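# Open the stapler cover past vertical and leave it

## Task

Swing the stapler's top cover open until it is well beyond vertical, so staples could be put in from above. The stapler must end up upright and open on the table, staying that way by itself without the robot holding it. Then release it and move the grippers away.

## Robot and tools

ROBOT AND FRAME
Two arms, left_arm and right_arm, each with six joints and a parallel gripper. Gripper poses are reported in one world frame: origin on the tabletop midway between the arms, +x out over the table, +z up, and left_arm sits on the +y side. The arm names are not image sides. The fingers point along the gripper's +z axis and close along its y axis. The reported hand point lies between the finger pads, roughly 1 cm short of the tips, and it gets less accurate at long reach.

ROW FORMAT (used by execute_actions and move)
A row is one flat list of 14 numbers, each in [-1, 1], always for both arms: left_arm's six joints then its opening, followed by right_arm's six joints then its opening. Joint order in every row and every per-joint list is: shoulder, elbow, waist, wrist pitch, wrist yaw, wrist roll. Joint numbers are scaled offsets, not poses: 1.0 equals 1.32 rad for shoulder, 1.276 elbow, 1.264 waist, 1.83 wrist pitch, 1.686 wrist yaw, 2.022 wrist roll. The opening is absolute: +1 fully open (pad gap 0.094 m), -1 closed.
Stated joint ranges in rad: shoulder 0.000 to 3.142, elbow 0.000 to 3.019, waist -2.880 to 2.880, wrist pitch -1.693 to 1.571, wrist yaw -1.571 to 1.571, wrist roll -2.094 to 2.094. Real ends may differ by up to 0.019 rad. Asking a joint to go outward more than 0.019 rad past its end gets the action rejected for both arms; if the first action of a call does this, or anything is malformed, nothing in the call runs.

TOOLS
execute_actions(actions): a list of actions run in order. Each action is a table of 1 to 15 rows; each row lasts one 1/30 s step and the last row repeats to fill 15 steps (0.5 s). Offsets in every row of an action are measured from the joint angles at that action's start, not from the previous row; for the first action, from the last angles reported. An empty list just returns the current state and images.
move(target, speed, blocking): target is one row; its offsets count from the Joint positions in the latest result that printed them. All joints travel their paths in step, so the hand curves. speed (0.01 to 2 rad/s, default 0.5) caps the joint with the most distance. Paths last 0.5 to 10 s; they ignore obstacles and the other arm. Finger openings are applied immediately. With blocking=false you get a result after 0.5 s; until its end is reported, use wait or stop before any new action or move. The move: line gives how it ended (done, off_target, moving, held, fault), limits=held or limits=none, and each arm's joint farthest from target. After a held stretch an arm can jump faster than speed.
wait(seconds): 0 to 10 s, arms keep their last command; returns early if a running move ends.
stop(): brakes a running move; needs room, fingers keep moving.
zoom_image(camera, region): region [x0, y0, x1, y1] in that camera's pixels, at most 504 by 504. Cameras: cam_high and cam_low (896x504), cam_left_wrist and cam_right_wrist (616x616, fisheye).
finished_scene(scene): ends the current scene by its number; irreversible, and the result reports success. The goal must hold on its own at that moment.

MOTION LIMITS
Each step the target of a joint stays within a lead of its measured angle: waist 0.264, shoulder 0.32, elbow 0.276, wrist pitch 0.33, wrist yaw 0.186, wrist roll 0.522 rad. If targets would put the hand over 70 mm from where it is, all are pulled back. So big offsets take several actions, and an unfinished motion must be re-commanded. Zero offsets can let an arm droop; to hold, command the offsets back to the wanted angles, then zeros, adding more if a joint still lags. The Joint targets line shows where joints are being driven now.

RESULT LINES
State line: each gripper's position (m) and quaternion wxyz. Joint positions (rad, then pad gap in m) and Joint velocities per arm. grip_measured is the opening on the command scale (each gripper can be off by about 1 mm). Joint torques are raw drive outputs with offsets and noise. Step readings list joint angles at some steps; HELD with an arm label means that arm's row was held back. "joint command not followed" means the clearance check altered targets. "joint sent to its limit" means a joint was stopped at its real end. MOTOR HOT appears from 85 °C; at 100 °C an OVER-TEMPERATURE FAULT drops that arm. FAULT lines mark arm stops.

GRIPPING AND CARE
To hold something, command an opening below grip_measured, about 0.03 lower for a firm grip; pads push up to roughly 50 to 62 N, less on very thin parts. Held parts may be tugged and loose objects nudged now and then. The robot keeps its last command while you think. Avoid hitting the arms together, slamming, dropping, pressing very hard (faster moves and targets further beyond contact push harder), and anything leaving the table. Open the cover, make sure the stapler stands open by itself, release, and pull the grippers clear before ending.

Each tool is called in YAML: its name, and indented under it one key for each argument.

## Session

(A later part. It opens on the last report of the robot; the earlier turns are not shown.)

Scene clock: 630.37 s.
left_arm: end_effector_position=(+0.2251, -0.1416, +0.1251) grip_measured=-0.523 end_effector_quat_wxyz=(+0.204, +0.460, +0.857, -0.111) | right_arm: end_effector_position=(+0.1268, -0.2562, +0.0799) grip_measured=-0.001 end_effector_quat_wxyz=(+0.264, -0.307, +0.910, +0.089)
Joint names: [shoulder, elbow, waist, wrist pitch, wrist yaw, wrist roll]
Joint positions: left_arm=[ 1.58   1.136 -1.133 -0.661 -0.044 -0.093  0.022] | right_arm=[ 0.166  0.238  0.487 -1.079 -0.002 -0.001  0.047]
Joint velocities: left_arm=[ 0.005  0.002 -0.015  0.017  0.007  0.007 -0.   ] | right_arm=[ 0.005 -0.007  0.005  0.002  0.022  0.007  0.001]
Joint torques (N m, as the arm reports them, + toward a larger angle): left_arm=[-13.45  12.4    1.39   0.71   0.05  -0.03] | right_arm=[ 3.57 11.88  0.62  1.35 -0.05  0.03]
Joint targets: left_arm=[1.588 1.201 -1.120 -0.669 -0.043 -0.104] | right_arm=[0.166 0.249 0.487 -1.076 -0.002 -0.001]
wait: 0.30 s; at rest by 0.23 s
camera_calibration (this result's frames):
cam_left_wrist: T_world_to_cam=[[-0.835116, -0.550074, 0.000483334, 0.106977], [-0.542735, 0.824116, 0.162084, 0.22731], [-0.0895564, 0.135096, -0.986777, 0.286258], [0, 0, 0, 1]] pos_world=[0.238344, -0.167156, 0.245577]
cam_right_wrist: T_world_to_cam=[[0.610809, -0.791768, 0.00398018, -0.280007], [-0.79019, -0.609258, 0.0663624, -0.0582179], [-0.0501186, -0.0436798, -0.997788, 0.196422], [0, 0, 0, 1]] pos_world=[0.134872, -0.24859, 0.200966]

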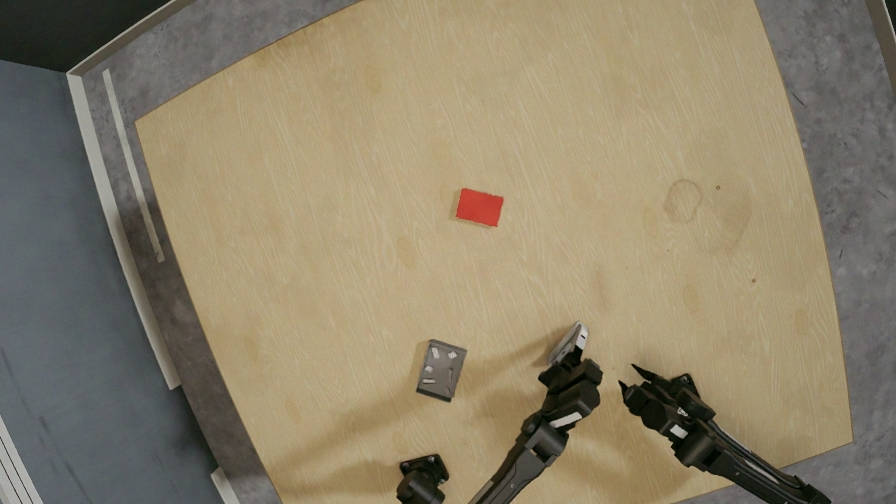

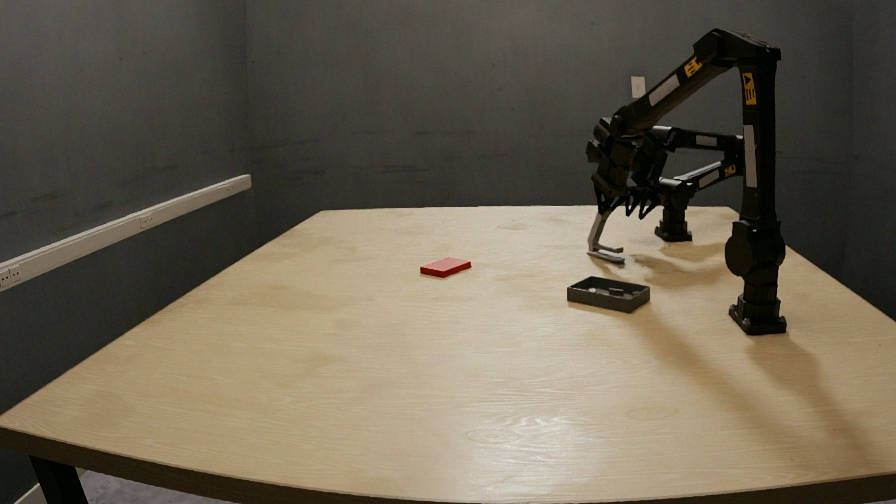

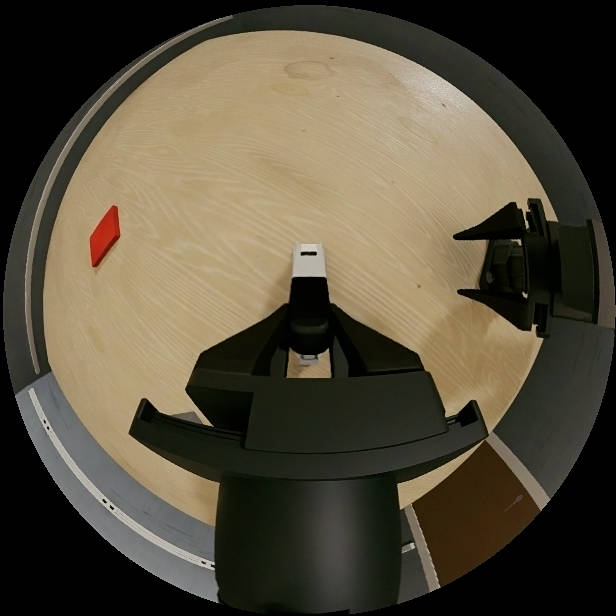

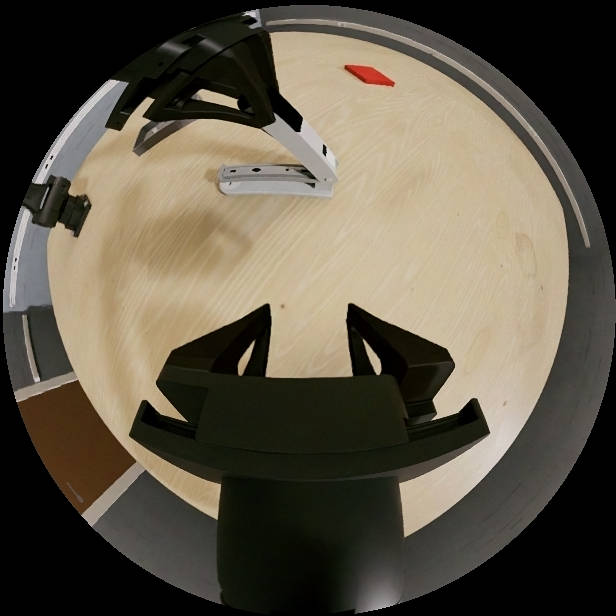

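zoom_image:
  camera: "cam_right_wrist"
  region: [190, 90, 370, 220]

zoom_image:
  camera: "cam_low"
  region: [560, 190, 680, 280]

Region (190, 90, 370, 220) of cam_right_wrist's 616x616 image, scaled by 2.800, with more detail than that image has.

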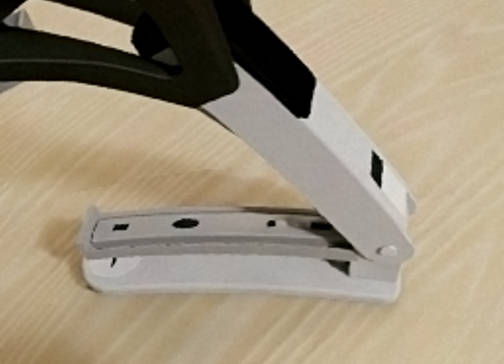

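Region (560, 190, 680, 280) of cam_low's 896x504 image, scaled by 4.200, with more detail than that image has; it fills the top 378 rows of this view, and the rest is white.

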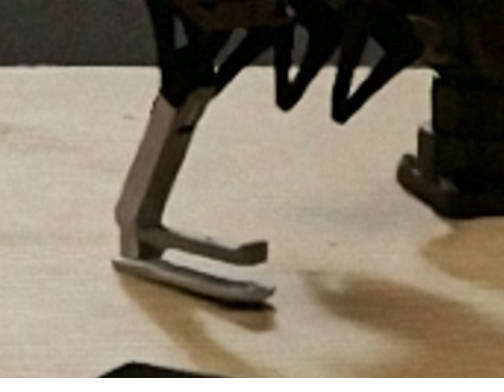

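execute_actions:
  actions:
    - [ [0.0110,0.0584,0.0109,-0.0049,0.0016,-0.004,-0.555,0,0.008,0,0.0016,0,0,0], [0.0153,0.0658,0.0116,-0.0083,0.0019,-0.004,-0.555,0,0.008,0,0.0016,0,0,0], [0.0195,0.0732,0.0122,-0.0152,0.0023,-0.003,-0.555,0,0.008,0,0.0016,0,0,0], [0.0237,0.0807,0.0129,-0.0220,0.0027,-0.003,-0.555,0,0.008,0,0.0016,0,0,0], [0.0279,0.0881,0.0135,-0.0289,0.0031,-0.002,-0.555,0,0.008,0,0.0016,0,0,0], [0.0321,0.0955,0.0142,-0.0357,0.0034,-0.002,-0.555,0,0.008,0,0.0016,0,0,0], [0.0364,0.1029,0.0148,-0.0426,0.0038,-0.001,-0.555,0,0.008,0,0.0016,0,0,0], [0.0406,0.1104,0.0155,-0.0494,0.0042,-0.001,-0.555,0,0.008,0,0.0016,0,0,0], [0.0448,0.1178,0.0161,-0.0563,0.0046,0,-0.555,0,0.008,0,0.0016,0,0,0], [0.0490,0.1252,0.0168,-0.0631,0.0049,0,-0.555,0,0.008,0,0.0016,0,0,0], [0.0490,0.1252,0.0168,-0.0700,0.0049,0,-0.555,0,0.008,0,0.0016,0,0,0], [0.0490,0.1252,0.0168,-0.0734,0.0049,0,-0.555,0,0.008,0,0.0016,0,0,0] ]
    - [ [0.0114,0.0599,0.0106,-0.0044,0.0018,0,-0.555,0,0.008,0,0.0016,0,0,0], [0.0160,0.0682,0.0110,-0.0081,0.0023,0.0005,-0.555,0,0.008,0,0.0016,0,0,0], [0.0206,0.0764,0.0113,-0.0155,0.0029,0.001,-0.555,0,0.008,0,0.0016,0,0,0], [0.0252,0.0846,0.0117,-0.0230,0.0035,0.0015,-0.555,0,0.008,0,0.0016,0,0,0], [0.0298,0.0928,0.0121,-0.0304,0.0040,0.002,-0.555,0,0.008,0,0.0016,0,0,0], [0.0344,0.1011,0.0124,-0.0378,0.0046,0.0025,-0.555,0,0.008,0,0.0016,0,0,0], [0.0390,0.1093,0.0128,-0.0452,0.0052,0.003,-0.555,0,0.008,0,0.0016,0,0,0], [0.0436,0.1175,0.0131,-0.0527,0.0058,0.0035,-0.555,0,0.008,0,0.0016,0,0,0], [0.0482,0.1257,0.0135,-0.0601,0.0063,0.004,-0.555,0,0.008,0,0.0016,0,0,0], [0.0528,0.1339,0.0138,-0.0675,0.0069,0.0045,-0.555,0,0.008,0,0.0016,0,0,0], [0.0528,0.1339,0.0138,-0.0750,0.0069,0.0045,-0.555,0,0.008,0,0.0016,0,0,0], [0.0528,0.1339,0.0138,-0.0787,0.0069,0.0045,-0.555,0,0.008,0,0.0016,0,0,0] ]
    - [ [0.0119,0.0611,0.0106,-0.0038,0.0017,0.0047,-0.555,0,0.008,0,0.0016,0,0,0], [0.0170,0.0696,0.0110,-0.0075,0.0023,0.0049,-0.555,0,0.008,0,0.0016,0,0,0], [0.0220,0.0782,0.0113,-0.0148,0.0028,0.0051,-0.555,0,0.008,0,0.0016,0,0,0], [0.0271,0.0867,0.0116,-0.0221,0.0033,0.0053,-0.555,0,0.008,0,0.0016,0,0,0], [0.0322,0.0953,0.0120,-0.0295,0.0039,0.0055,-0.555,0,0.008,0,0.0016,0,0,0], [0.0373,0.1039,0.0123,-0.0368,0.0044,0.0057,-0.555,0,0.008,0,0.0016,0,0,0], [0.0424,0.1124,0.0126,-0.0441,0.0049,0.0059,-0.555,0,0.008,0,0.0016,0,0,0], [0.0474,0.1210,0.0130,-0.0514,0.0055,0.0061,-0.555,0,0.008,0,0.0016,0,0,0], [0.0525,0.1295,0.0133,-0.0587,0.0060,0.0063,-0.555,0,0.008,0,0.0016,0,0,0], [0.0576,0.1381,0.0136,-0.0661,0.0066,0.0065,-0.555,0,0.008,0,0.0016,0,0,0], [0.0576,0.1381,0.0136,-0.0734,0.0066,0.0065,-0.555,0,0.008,0,0.0016,0,0,0], [0.0576,0.1381,0.0136,-0.0771,0.0066,0.0065,-0.555,0,0.008,0,0.0016,0,0,0] ]

wait:
  seconds: 0.3

Scene clock: 654.27 s.
left_arm: end_effector_position=(+0.2404, -0.1648, +0.1352) grip_measured=-0.523 end_effector_quat_wxyz=(+0.097, +0.469, +0.876, -0.054) | right_arm: end_effector_position=(+0.1268, -0.2562, +0.0799) grip_measured=-0.001 end_effector_quat_wxyz=(+0.264, -0.307, +0.910, +0.089)
Joint names: [shoulder, elbow, waist, wrist pitch, wrist yaw, wrist roll]
Joint positions: left_arm=[ 1.755  1.449 -1.119 -1.043 -0.016 -0.092  0.022] | right_arm=[ 0.166  0.238  0.487 -1.079 -0.002 -0.001  0.047]
Joint velocities: left_arm=[ 0.005  0.007 -0.005 -0.071  0.095 -0.051  0.   ] | right_arm=[-0.005 -0.007  0.015  0.002 -0.037 -0.022  0.001]
Joint torques (N m, as the arm reports them, + toward a larger angle): left_arm=[-16.49  12.68   1.34   0.5    0.11   0.19] | right_arm=[ 3.58 11.87  0.66  1.37 -0.04  0.04]
Joint targets: left_arm=[1.766 1.515 -1.107 -1.054 -0.014 -0.080] | right_arm=[0.166 0.249 0.487 -1.076 -0.002 -0.001]
Step readings (joint positions; steps 1 to 15: 1st action; 16 to 30: 2nd action; 31 to 45: 3rd action):
0: left_arm=[1.580 1.136 -1.133 -0.661 -0.044 -0.093] | right_arm=[0.166 0.238 0.487 -1.079 -0.002 -0.001]
1: left_arm=[1.580 1.137 -1.133 -0.661 -0.044 -0.093] | right_arm=[0.166 0.238 0.487 -1.079 -0.002 -0.001]
2: left_arm=[1.581 1.138 -1.132 -0.663 -0.044 -0.093] | right_arm=[0.166 0.238 0.487 -1.079 -0.002 -0.001]
4: left_arm=[1.586 1.149 -1.132 -0.678 -0.043 -0.093] | right_arm=[0.166 0.238 0.487 -1.079 -0.002 -0.001]
8: left_arm=[1.607 1.188 -1.130 -0.725 -0.039 -0.093] | right_arm=[0.166 0.238 0.487 -1.079 -0.002 -0.001]
15: left_arm=[1.630 1.232 -1.128 -0.784 -0.035 -0.093] | right_arm=[0.166 0.238 0.487 -1.079 -0.002 -0.001]
16: left_arm=[1.630 1.233 -1.128 -0.785 -0.035 -0.093] | right_arm=[0.166 0.238 0.487 -1.079 -0.002 -0.001]
17: left_arm=[1.631 1.235 -1.127 -0.787 -0.034 -0.093] | right_arm=[0.166 0.238 0.487 -1.079 -0.002 -0.001]
19: left_arm=[1.638 1.247 -1.127 -0.802 -0.033 -0.093] | right_arm=[0.166 0.238 0.487 -1.079 -0.002 -0.001]
23: left_arm=[1.663 1.290 -1.125 -0.850 -0.029 -0.093] | right_arm=[0.166 0.238 0.487 -1.079 -0.002 -0.001]
30: left_arm=[1.690 1.338 -1.123 -0.913 -0.025 -0.093] | right_arm=[0.166 0.238 0.487 -1.079 -0.002 -0.001]
31: left_arm=[1.691 1.339 -1.123 -0.913 -0.025 -0.093] | right_arm=[0.166 0.238 0.487 -1.079 -0.002 -0.001]
32: left_arm=[1.692 1.342 -1.123 -0.915 -0.025 -0.093] | right_arm=[0.166 0.238 0.487 -1.079 -0.002 -0.001]
34: left_arm=[1.700 1.356 -1.123 -0.931 -0.023 -0.093] | right_arm=[0.166 0.238 0.487 -1.079 -0.002 -0.001]
38: left_arm=[1.726 1.400 -1.121 -0.981 -0.020 -0.093] | right_arm=[0.166 0.238 0.487 -1.079 -0.002 -0.001]
45: Joint positions above
camera_calibration (this result's frames):
cam_left_wrist: T_world_to_cam=[[-0.8336, -0.552361, 0.0029688, 0.105919], [-0.505794, 0.765461, 0.397796, 0.202704], [-0.222, 0.330101, -0.917469, 0.355372], [0, 0, 0, 1]] pos_world=[0.269713, -0.213965, 0.245093]
cam_right_wrist: T_world_to_cam=[[0.610809, -0.791768, 0.00398018, -0.280007], [-0.79019, -0.609258, 0.0663624, -0.0582179], [-0.0501186, -0.0436798, -0.997788, 0.196422], [0, 0, 0, 1]] pos_world=[0.134872, -0.24859, 0.200966]

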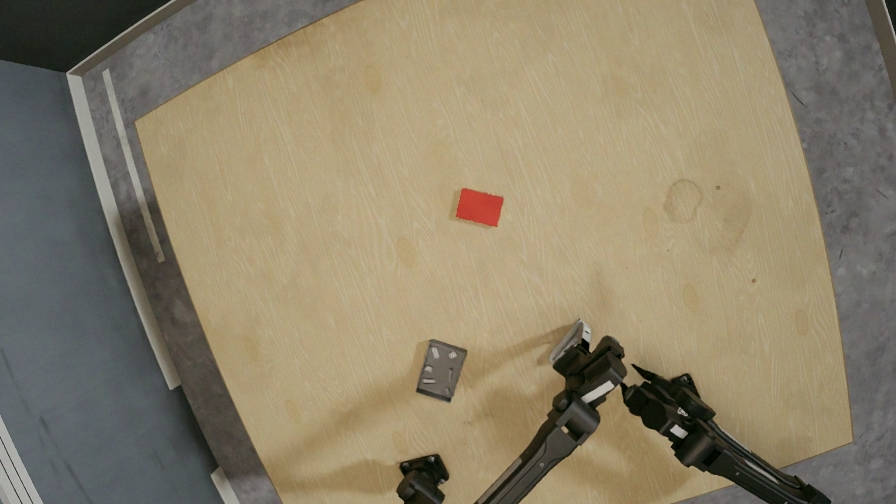

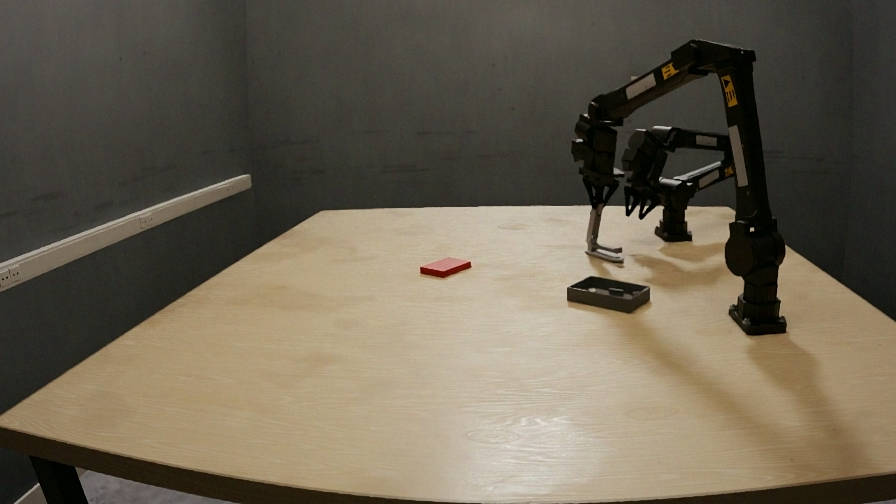

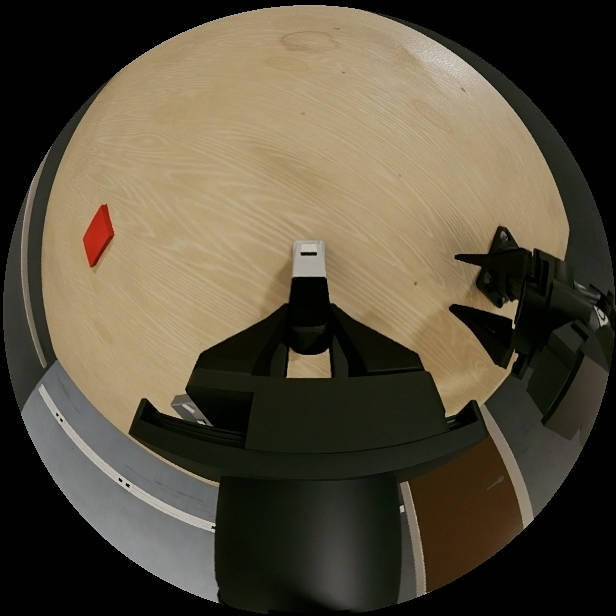

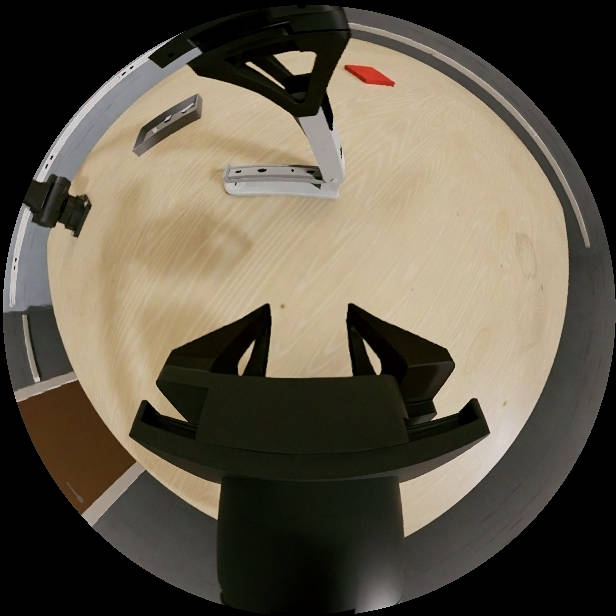

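Scene clock: 654.57 s.
left_arm: end_effector_position=(+0.2399, -0.1641, +0.1351) grip_measured=-0.523 end_effector_quat_wxyz=(+0.095, +0.469, +0.876, -0.053) | right_arm: end_effector_position=(+0.1268, -0.2562, +0.0799) grip_measured=-0.001 end_effector_quat_wxyz=(+0.264, -0.307, +0.910, +0.089)
Joint names: [shoulder, elbow, waist, wrist pitch, wrist yaw, wrist roll]
Joint positions: left_arm=[ 1.755  1.449 -1.119 -1.047 -0.015 -0.092  0.022] | right_arm=[ 0.166  0.238  0.487 -1.079 -0.002 -0.001  0.047]
Joint velocities: left_arm=[-0.015 -0.007  0.005 -0.002  0.081  0.066  0.   ] | right_arm=[ 0.005  0.002 -0.005 -0.012  0.037 -0.022  0.   ]
Joint torques (N m, as the arm reports them, + toward a larger angle): left_arm=[-16.26  12.46   1.53   0.4    0.07   0.2 ] | right_arm=[ 3.53 11.87  0.62  1.36 -0.04  0.03]
Joint targets: left_arm=[1.766 1.514 -1.107 -1.054 -0.014 -0.080] | right_arm=[0.166 0.249 0.487 -1.076 -0.002 -0.001]
wait: 0.30 s; at rest by 0.20 s
camera_calibration (this result's frames):
cam_left_wrist: T_world_to_cam=[[-0.833889, -0.551922, 0.00328176, 0.105967], [-0.504426, 0.764514, 0.401339, 0.200961], [-0.224017, 0.333017, -0.915924, 0.355714], [0, 0, 0, 1]] pos_world=[0.269421, -0.213611, 0.244806]
cam_right_wrist: T_world_to_cam=[[0.610809, -0.791768, 0.00398018, -0.280007], [-0.79019, -0.609258, 0.0663624, -0.0582179], [-0.0501186, -0.0436798, -0.997788, 0.196422], [0, 0, 0, 1]] pos_world=[0.134872, -0.24859, 0.200966]

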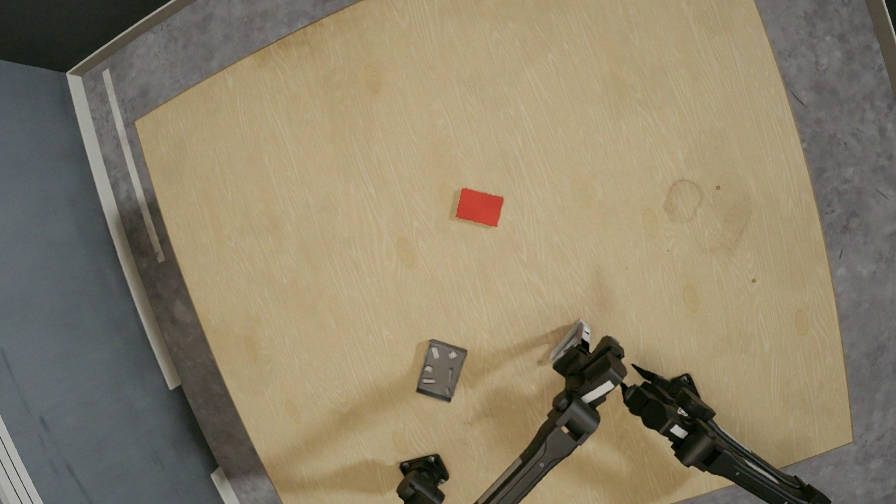

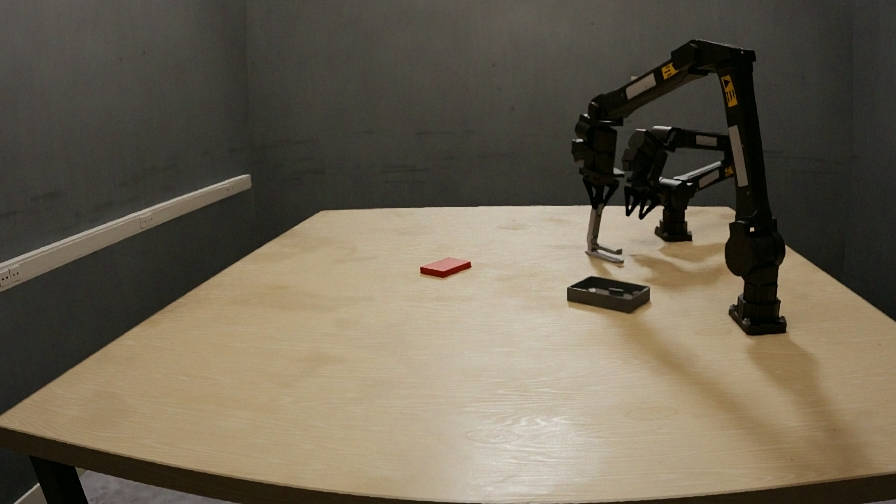

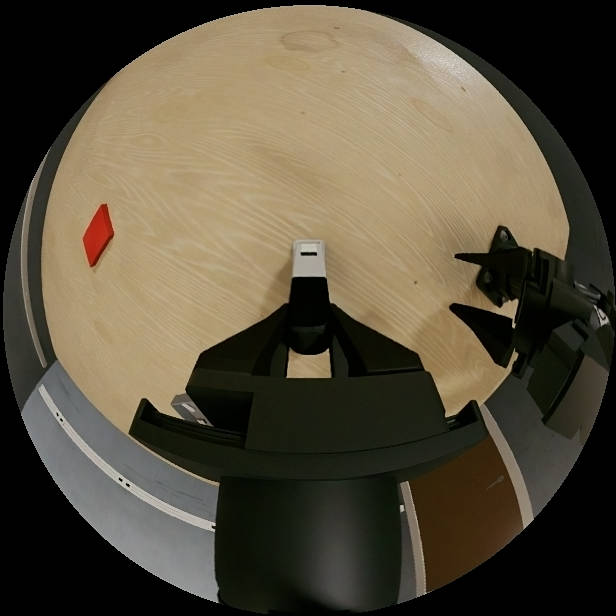

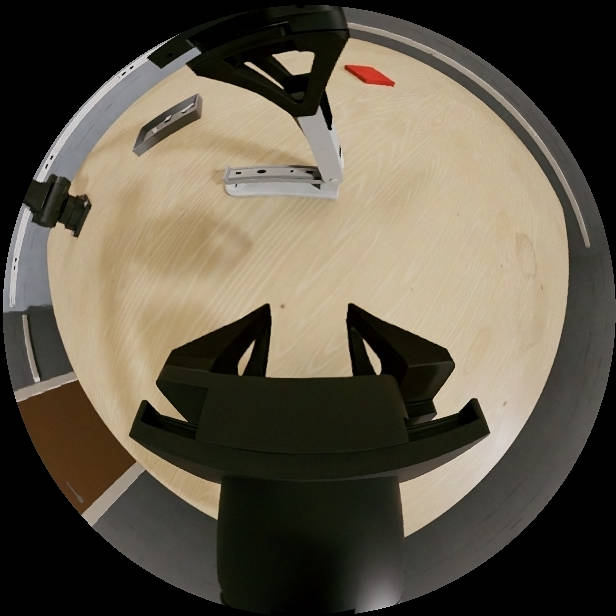

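execute_actions:
  actions:
    - [ [0.0138,0.0593,0.0100,-0.0038,0.0009,0.0061,-0.555,0,0.008,0,0.0016,0,0,0], [0.0192,0.0676,0.0106,-0.0075,0.0011,0.0063,-0.555,0,0.008,0,0.0016,0,0,0], [0.0247,0.0760,0.0111,-0.0148,0.0014,0.0065,-0.555,0,0.008,0,0.0016,0,0,0], [0.0301,0.0843,0.0117,-0.0220,0.0016,0.0067,-0.555,0,0.008,0,0.0016,0,0,0], [0.0356,0.0926,0.0122,-0.0293,0.0019,0.0069,-0.555,0,0.008,0,0.0016,0,0,0], [0.0410,0.1010,0.0128,-0.0366,0.0022,0.0071,-0.555,0,0.008,0,0.0016,0,0,0], [0.0465,0.1093,0.0133,-0.0439,0.0024,0.0073,-0.555,0,0.008,0,0.0016,0,0,0], [0.0519,0.1177,0.0139,-0.0512,0.0027,0.0075,-0.555,0,0.008,0,0.0016,0,0,0], [0.0574,0.1260,0.0144,-0.0585,0.0029,0.0077,-0.555,0,0.008,0,0.0016,0,0,0], [0.0628,0.1343,0.0150,-0.0657,0.0032,0.0079,-0.555,0,0.008,0,0.0016,0,0,0], [0.0628,0.1343,0.0150,-0.0730,0.0032,0.0079,-0.555,0,0.008,0,0.0016,0,0,0], [0.0628,0.1343,0.0150,-0.0767,0.0032,0.0079,-0.555,0,0.008,0,0.0016,0,0,0] ]
    - [ [0.0141,0.0603,0.0098,-0.0033,0.0011,0.0061,-0.555,0,0.008,0,0.0016,0,0,0], [0.0199,0.0696,0.0101,-0.0069,0.0015,0.0062,-0.555,0,0.008,0,0.0016,0,0,0], [0.0256,0.0790,0.0104,-0.0143,0.0020,0.0064,-0.555,0,0.008,0,0.0016,0,0,0], [0.0314,0.0883,0.0107,-0.0216,0.0025,0.0065,-0.555,0,0.008,0,0.0016,0,0,0], [0.0372,0.0977,0.0109,-0.0289,0.0029,0.0067,-0.555,0,0.008,0,0.0016,0,0,0], [0.0430,0.1070,0.0112,-0.0362,0.0034,0.0068,-0.555,0,0.008,0,0.0016,0,0,0], [0.0487,0.1163,0.0115,-0.0435,0.0038,0.0070,-0.555,0,0.008,0,0.0016,0,0,0], [0.0545,0.1257,0.0118,-0.0508,0.0043,0.0072,-0.555,0,0.008,0,0.0016,0,0,0], [0.0603,0.1350,0.0121,-0.0582,0.0048,0.0073,-0.555,0,0.008,0,0.0016,0,0,0], [0.0661,0.1444,0.0124,-0.0655,0.0052,0.0075,-0.555,0,0.008,0,0.0016,0,0,0], [0.0661,0.1444,0.0124,-0.0728,0.0052,0.0075,-0.555,0,0.008,0,0.0016,0,0,0], [0.0661,0.1444,0.0124,-0.0765,0.0052,0.0075,-0.555,0,0.008,0,0.0016,0,0,0] ]
    - [ [0.0153,0.0608,0.0098,-0.0027,0.0010,0.0061,-0.555,0,0.008,0,0.0016,0,0,0], [0.0215,0.0707,0.0100,-0.0064,0.0015,0.0063,-0.555,0,0.008,0,0.0016,0,0,0], [0.0277,0.0806,0.0103,-0.0138,0.0019,0.0064,-0.555,0,0.008,0,0.0016,0,0,0], [0.0339,0.0904,0.0106,-0.0212,0.0023,0.0066,-0.555,0,0.008,0,0.0016,0,0,0], [0.0402,0.1003,0.0108,-0.0285,0.0027,0.0068,-0.555,0,0.008,0,0.0016,0,0,0], [0.0464,0.1102,0.0111,-0.0359,0.0032,0.0070,-0.555,0,0.008,0,0.0016,0,0,0], [0.0526,0.1201,0.0114,-0.0433,0.0036,0.0071,-0.555,0,0.008,0,0.0016,0,0,0], [0.0588,0.1299,0.0117,-0.0506,0.0040,0.0073,-0.555,0,0.008,0,0.0016,0,0,0], [0.0650,0.1398,0.0119,-0.0580,0.0045,0.0075,-0.555,0,0.008,0,0.0016,0,0,0], [0.0712,0.1497,0.0122,-0.0654,0.0049,0.0077,-0.555,0,0.008,0,0.0016,0,0,0], [0.0712,0.1497,0.0122,-0.0728,0.0049,0.0077,-0.555,0,0.008,0,0.0016,0,0,0], [0.0712,0.1497,0.0122,-0.0765,0.0049,0.0077,-0.555,0,0.008,0,0.0016,0,0,0] ]

wait:
  seconds: 0.3

Scene clock: 681.50 s.
left_arm: end_effector_position=(+0.2563, -0.1901, +0.1394) grip_measured=-0.523 end_effector_quat_wxyz=(-0.012, +0.474, +0.881, +0.005) | right_arm: end_effector_position=(+0.1268, -0.2562, +0.0799) grip_measured=-0.001 end_effector_quat_wxyz=(+0.264, -0.307, +0.910, +0.089)
Joint names: [shoulder, elbow, waist, wrist pitch, wrist yaw, wrist roll]
Joint positions: left_arm=[ 1.984  1.813 -1.11  -1.425  0.005 -0.081  0.022] | right_arm=[ 0.166  0.238  0.487 -1.079 -0.002 -0.001  0.047]
Joint velocities: left_arm=[-0.015 -0.012  0.005 -0.09   0.037 -0.037  0.001] | right_arm=[-0.005  0.007  0.005 -0.002  0.022 -0.051  0.   ]
Joint torques (N m, as the arm reports them, + toward a larger angle): left_arm=[-18.76  12.37   1.59   0.28   0.11   0.21] | right_arm=[ 3.58 11.88  0.62  1.36 -0.04  0.03]
Joint targets: left_arm=[1.997 1.876 -1.098 -1.434 0.006 -0.069] | right_arm=[0.166 0.249 0.487 -1.076 -0.002 -0.001]
Step readings (joint positions; steps 1 to 15: 1st action; 16 to 30: 2nd action; 31 to 45: 3rd action):
0: left_arm=[1.755 1.449 -1.119 -1.047 -0.015 -0.092] | right_arm=[0.166 0.238 0.487 -1.079 -0.002 -0.001]
1: left_arm=[1.756 1.450 -1.119 -1.048 -0.015 -0.092] | right_arm=[0.166 0.238 0.487 -1.079 -0.002 -0.001]
2: left_arm=[1.757 1.453 -1.119 -1.050 -0.015 -0.091] | right_arm=[0.166 0.238 0.487 -1.079 -0.002 -0.001]
4: left_arm=[1.766 1.467 -1.119 -1.065 -0.015 -0.091] | right_arm=[0.166 0.238 0.487 -1.079 -0.002 -0.001]
8: left_arm=[1.794 1.512 -1.117 -1.114 -0.013 -0.090] | right_arm=[0.166 0.238 0.487 -1.079 -0.002 -0.001]
15: left_arm=[1.824 1.560 -1.116 -1.176 -0.009 -0.088] | right_arm=[0.166 0.238 0.487 -1.079 -0.002 -0.001]
16: left_arm=[1.824 1.562 -1.116 -1.177 -0.009 -0.088] | right_arm=[0.166 0.238 0.487 -1.079 -0.002 -0.001]
17: left_arm=[1.826 1.565 -1.116 -1.179 -0.009 -0.087] | right_arm=[0.166 0.238 0.487 -1.079 -0.002 -0.001]
19: left_arm=[1.836 1.580 -1.116 -1.193 -0.008 -0.087] | right_arm=[0.166 0.238 0.487 -1.079 -0.002 -0.001]
23: left_arm=[1.869 1.631 -1.115 -1.238 -0.006 -0.085] | right_arm=[0.166 0.238 0.487 -1.079 -0.002 -0.001]
30: left_arm=[1.903 1.685 -1.113 -1.294 -0.002 -0.084] | right_arm=[0.166 0.238 0.487 -1.079 -0.002 -0.001]
31: left_arm=[1.904 1.687 -1.113 -1.294 -0.002 -0.084] | right_arm=[0.166 0.238 0.487 -1.079 -0.002 -0.001]
32: left_arm=[1.906 1.691 -1.113 -1.296 -0.002 -0.084] | right_arm=[0.166 0.238 0.487 -1.079 -0.002 -0.001]
34: left_arm=[1.917 1.708 -1.113 -1.312 -0.001 -0.084] | right_arm=[0.166 0.238 0.487 -1.079 -0.002 -0.001]
38: left_arm=[1.949 1.758 -1.112 -1.362 0.001 -0.082] | right_arm=[0.166 0.238 0.487 -1.079 -0.002 -0.001]
45: Joint positions above
camera_calibration (this result's frames):
cam_left_wrist: T_world_to_cam=[[-0.835687, -0.549203, 0.0018789, 0.106423], [-0.433992, 0.662467, 0.610564, 0.1608], [-0.336568, 0.509425, -0.791965, 0.417032], [0, 0, 0, 1]] pos_world=[0.299082, -0.260523, 0.231896]
cam_right_wrist: T_world_to_cam=[[0.610809, -0.791768, 0.00398018, -0.280007], [-0.79019, -0.609258, 0.0663624, -0.0582179], [-0.0501186, -0.0436798, -0.997788, 0.196422], [0, 0, 0, 1]] pos_world=[0.134872, -0.24859, 0.200966]

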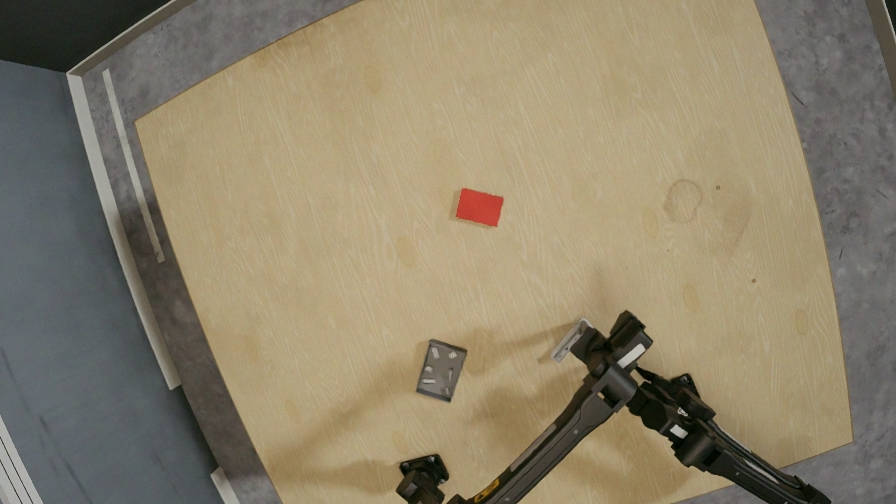

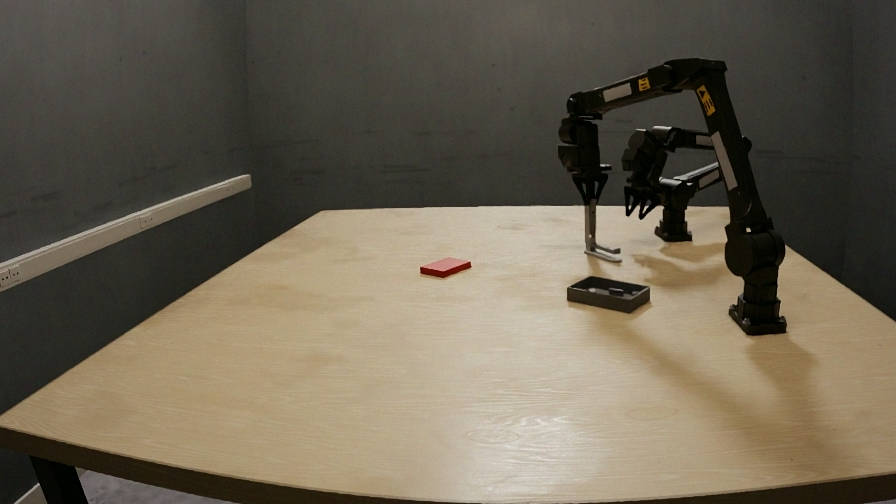

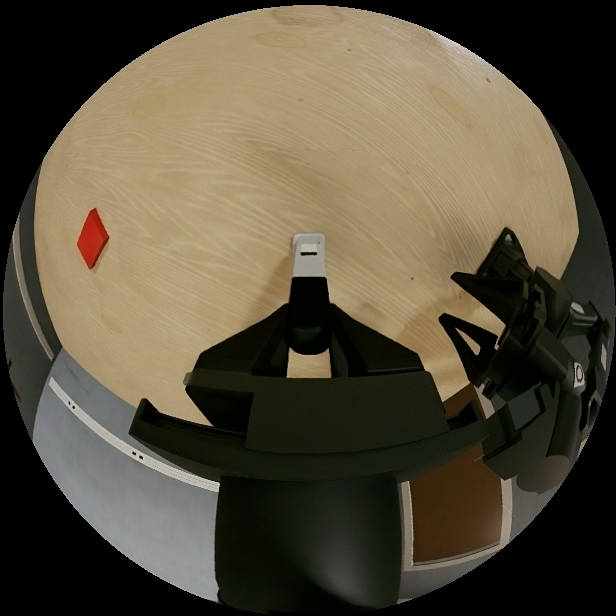

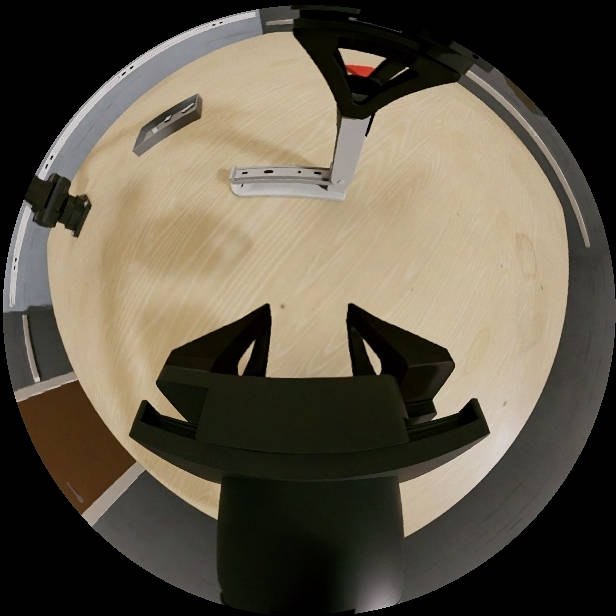

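Scene clock: 681.80 s.
left_arm: end_effector_position=(+0.2561, -0.1900, +0.1394) grip_measured=-0.523 end_effector_quat_wxyz=(-0.012, +0.474, +0.881, +0.005) | right_arm: end_effector_position=(+0.1268, -0.2562, +0.0799) grip_measured=-0.001 end_effector_quat_wxyz=(+0.264, -0.307, +0.910, +0.089)
Joint names: [shoulder, elbow, waist, wrist pitch, wrist yaw, wrist roll]
Joint positions: left_arm=[ 1.984  1.813 -1.11  -1.426  0.005 -0.081  0.022] | right_arm=[ 0.166  0.238  0.487 -1.079 -0.002 -0.001  0.047]
Joint velocities: left_arm=[-0.005  0.002 -0.015  0.002  0.007 -0.081 -0.   ] | right_arm=[-0.015 -0.002 -0.015 -0.002 -0.022 -0.022  0.001]
Joint torques (N m, as the arm reports them, + toward a larger angle): left_arm=[-19.44  12.35   1.47   0.05   0.07   0.18] | right_arm=[ 3.58 11.88  0.64  1.36 -0.04  0.03]
Joint targets: left_arm=[1.996 1.876 -1.098 -1.434 0.007 -0.069] | right_arm=[0.166 0.249 0.487 -1.076 -0.002 -0.001]
wait: 0.30 s; at rest by 0.17 s
camera_calibration (this result's frames):
cam_left_wrist: T_world_to_cam=[[-0.83568, -0.549212, 0.00219964, 0.106324], [-0.43357, 0.662167, 0.61119, 0.160392], [-0.337129, 0.509805, -0.791481, 0.417067], [0, 0, 0, 1]] pos_world=[0.299, -0.260435, 0.231837]
cam_right_wrist: T_world_to_cam=[[0.610809, -0.791768, 0.00398018, -0.280007], [-0.79019, -0.609258, 0.0663624, -0.0582179], [-0.0501186, -0.0436798, -0.997788, 0.196422], [0, 0, 0, 1]] pos_world=[0.134872, -0.24859, 0.200966]

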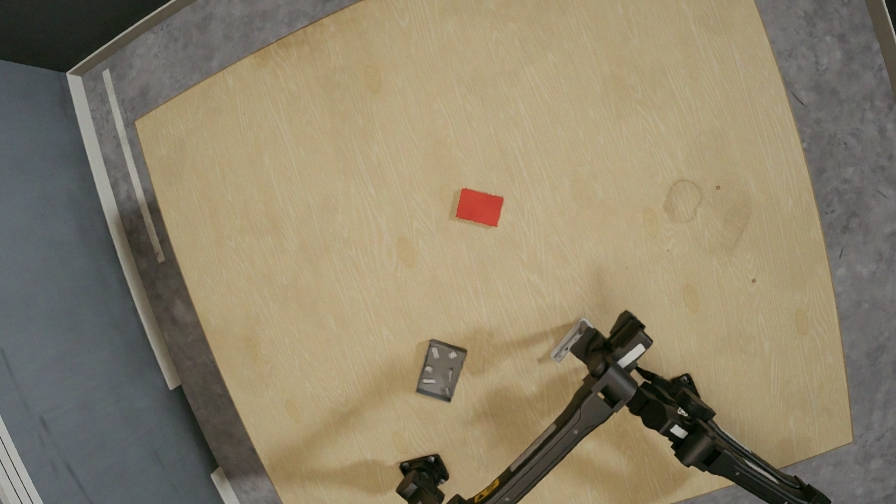

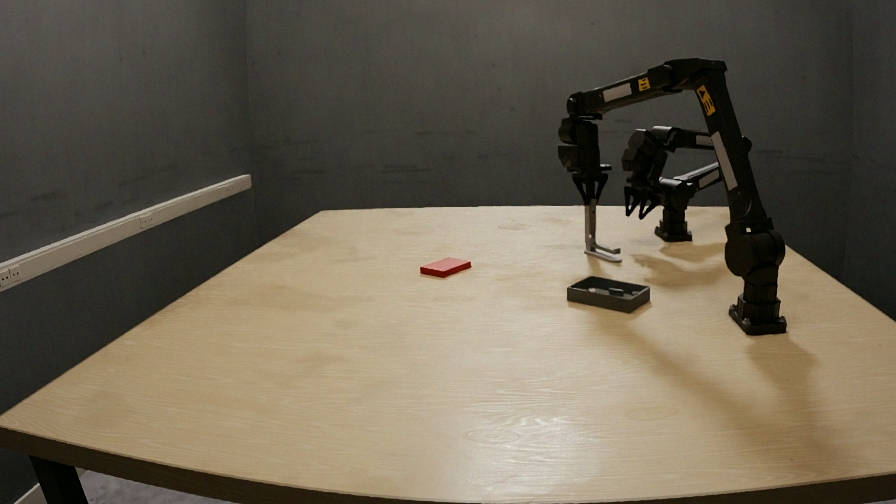

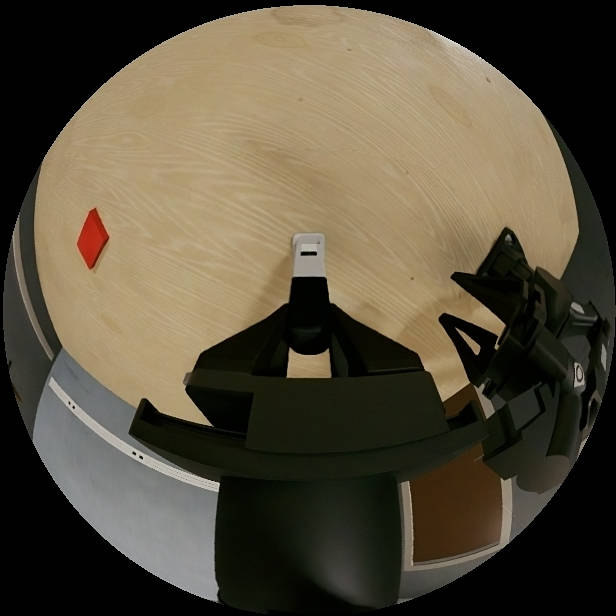

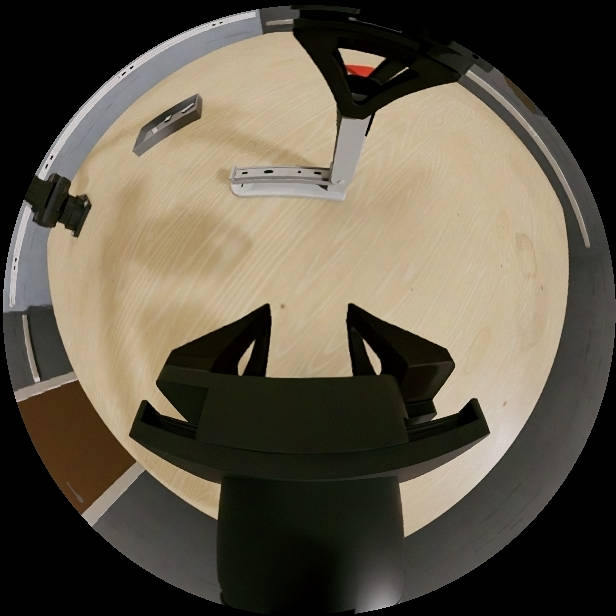

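zoom_image:
  camera: "cam_right_wrist"
  region: [210, 80, 420, 220]

zoom_image:
  camera: "cam_low"
  region: [540, 160, 680, 280]

zoom_image:
  camera: "cam_left_wrist"
  region: [240, 210, 380, 380]

Region (210, 80, 420, 220) of cam_right_wrist's 616x616 image, scaled by 2.400, with more detail than that image has.

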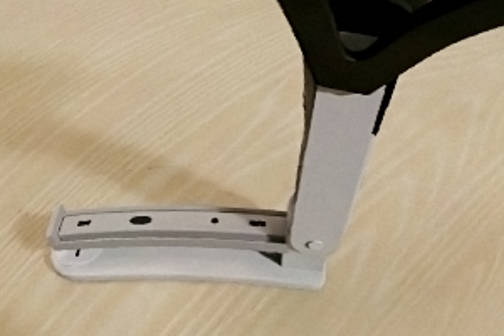

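Region (540, 160, 680, 280) of cam_low's 896x504 image, scaled by 3.600, with more detail than that image has; it fills the top 432 rows of this view, and the rest is white.

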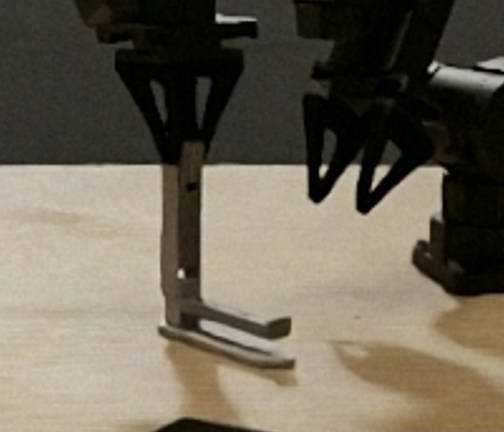

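Region (240, 210, 380, 380) of cam_left_wrist's 616x616 image, scaled by 2.965, with more detail than that image has; it fills the left 415 columns of this view, and the rest is white.

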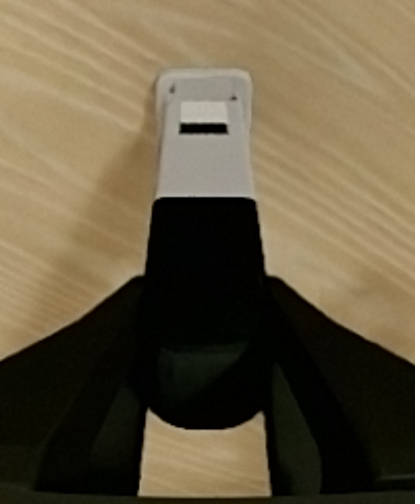

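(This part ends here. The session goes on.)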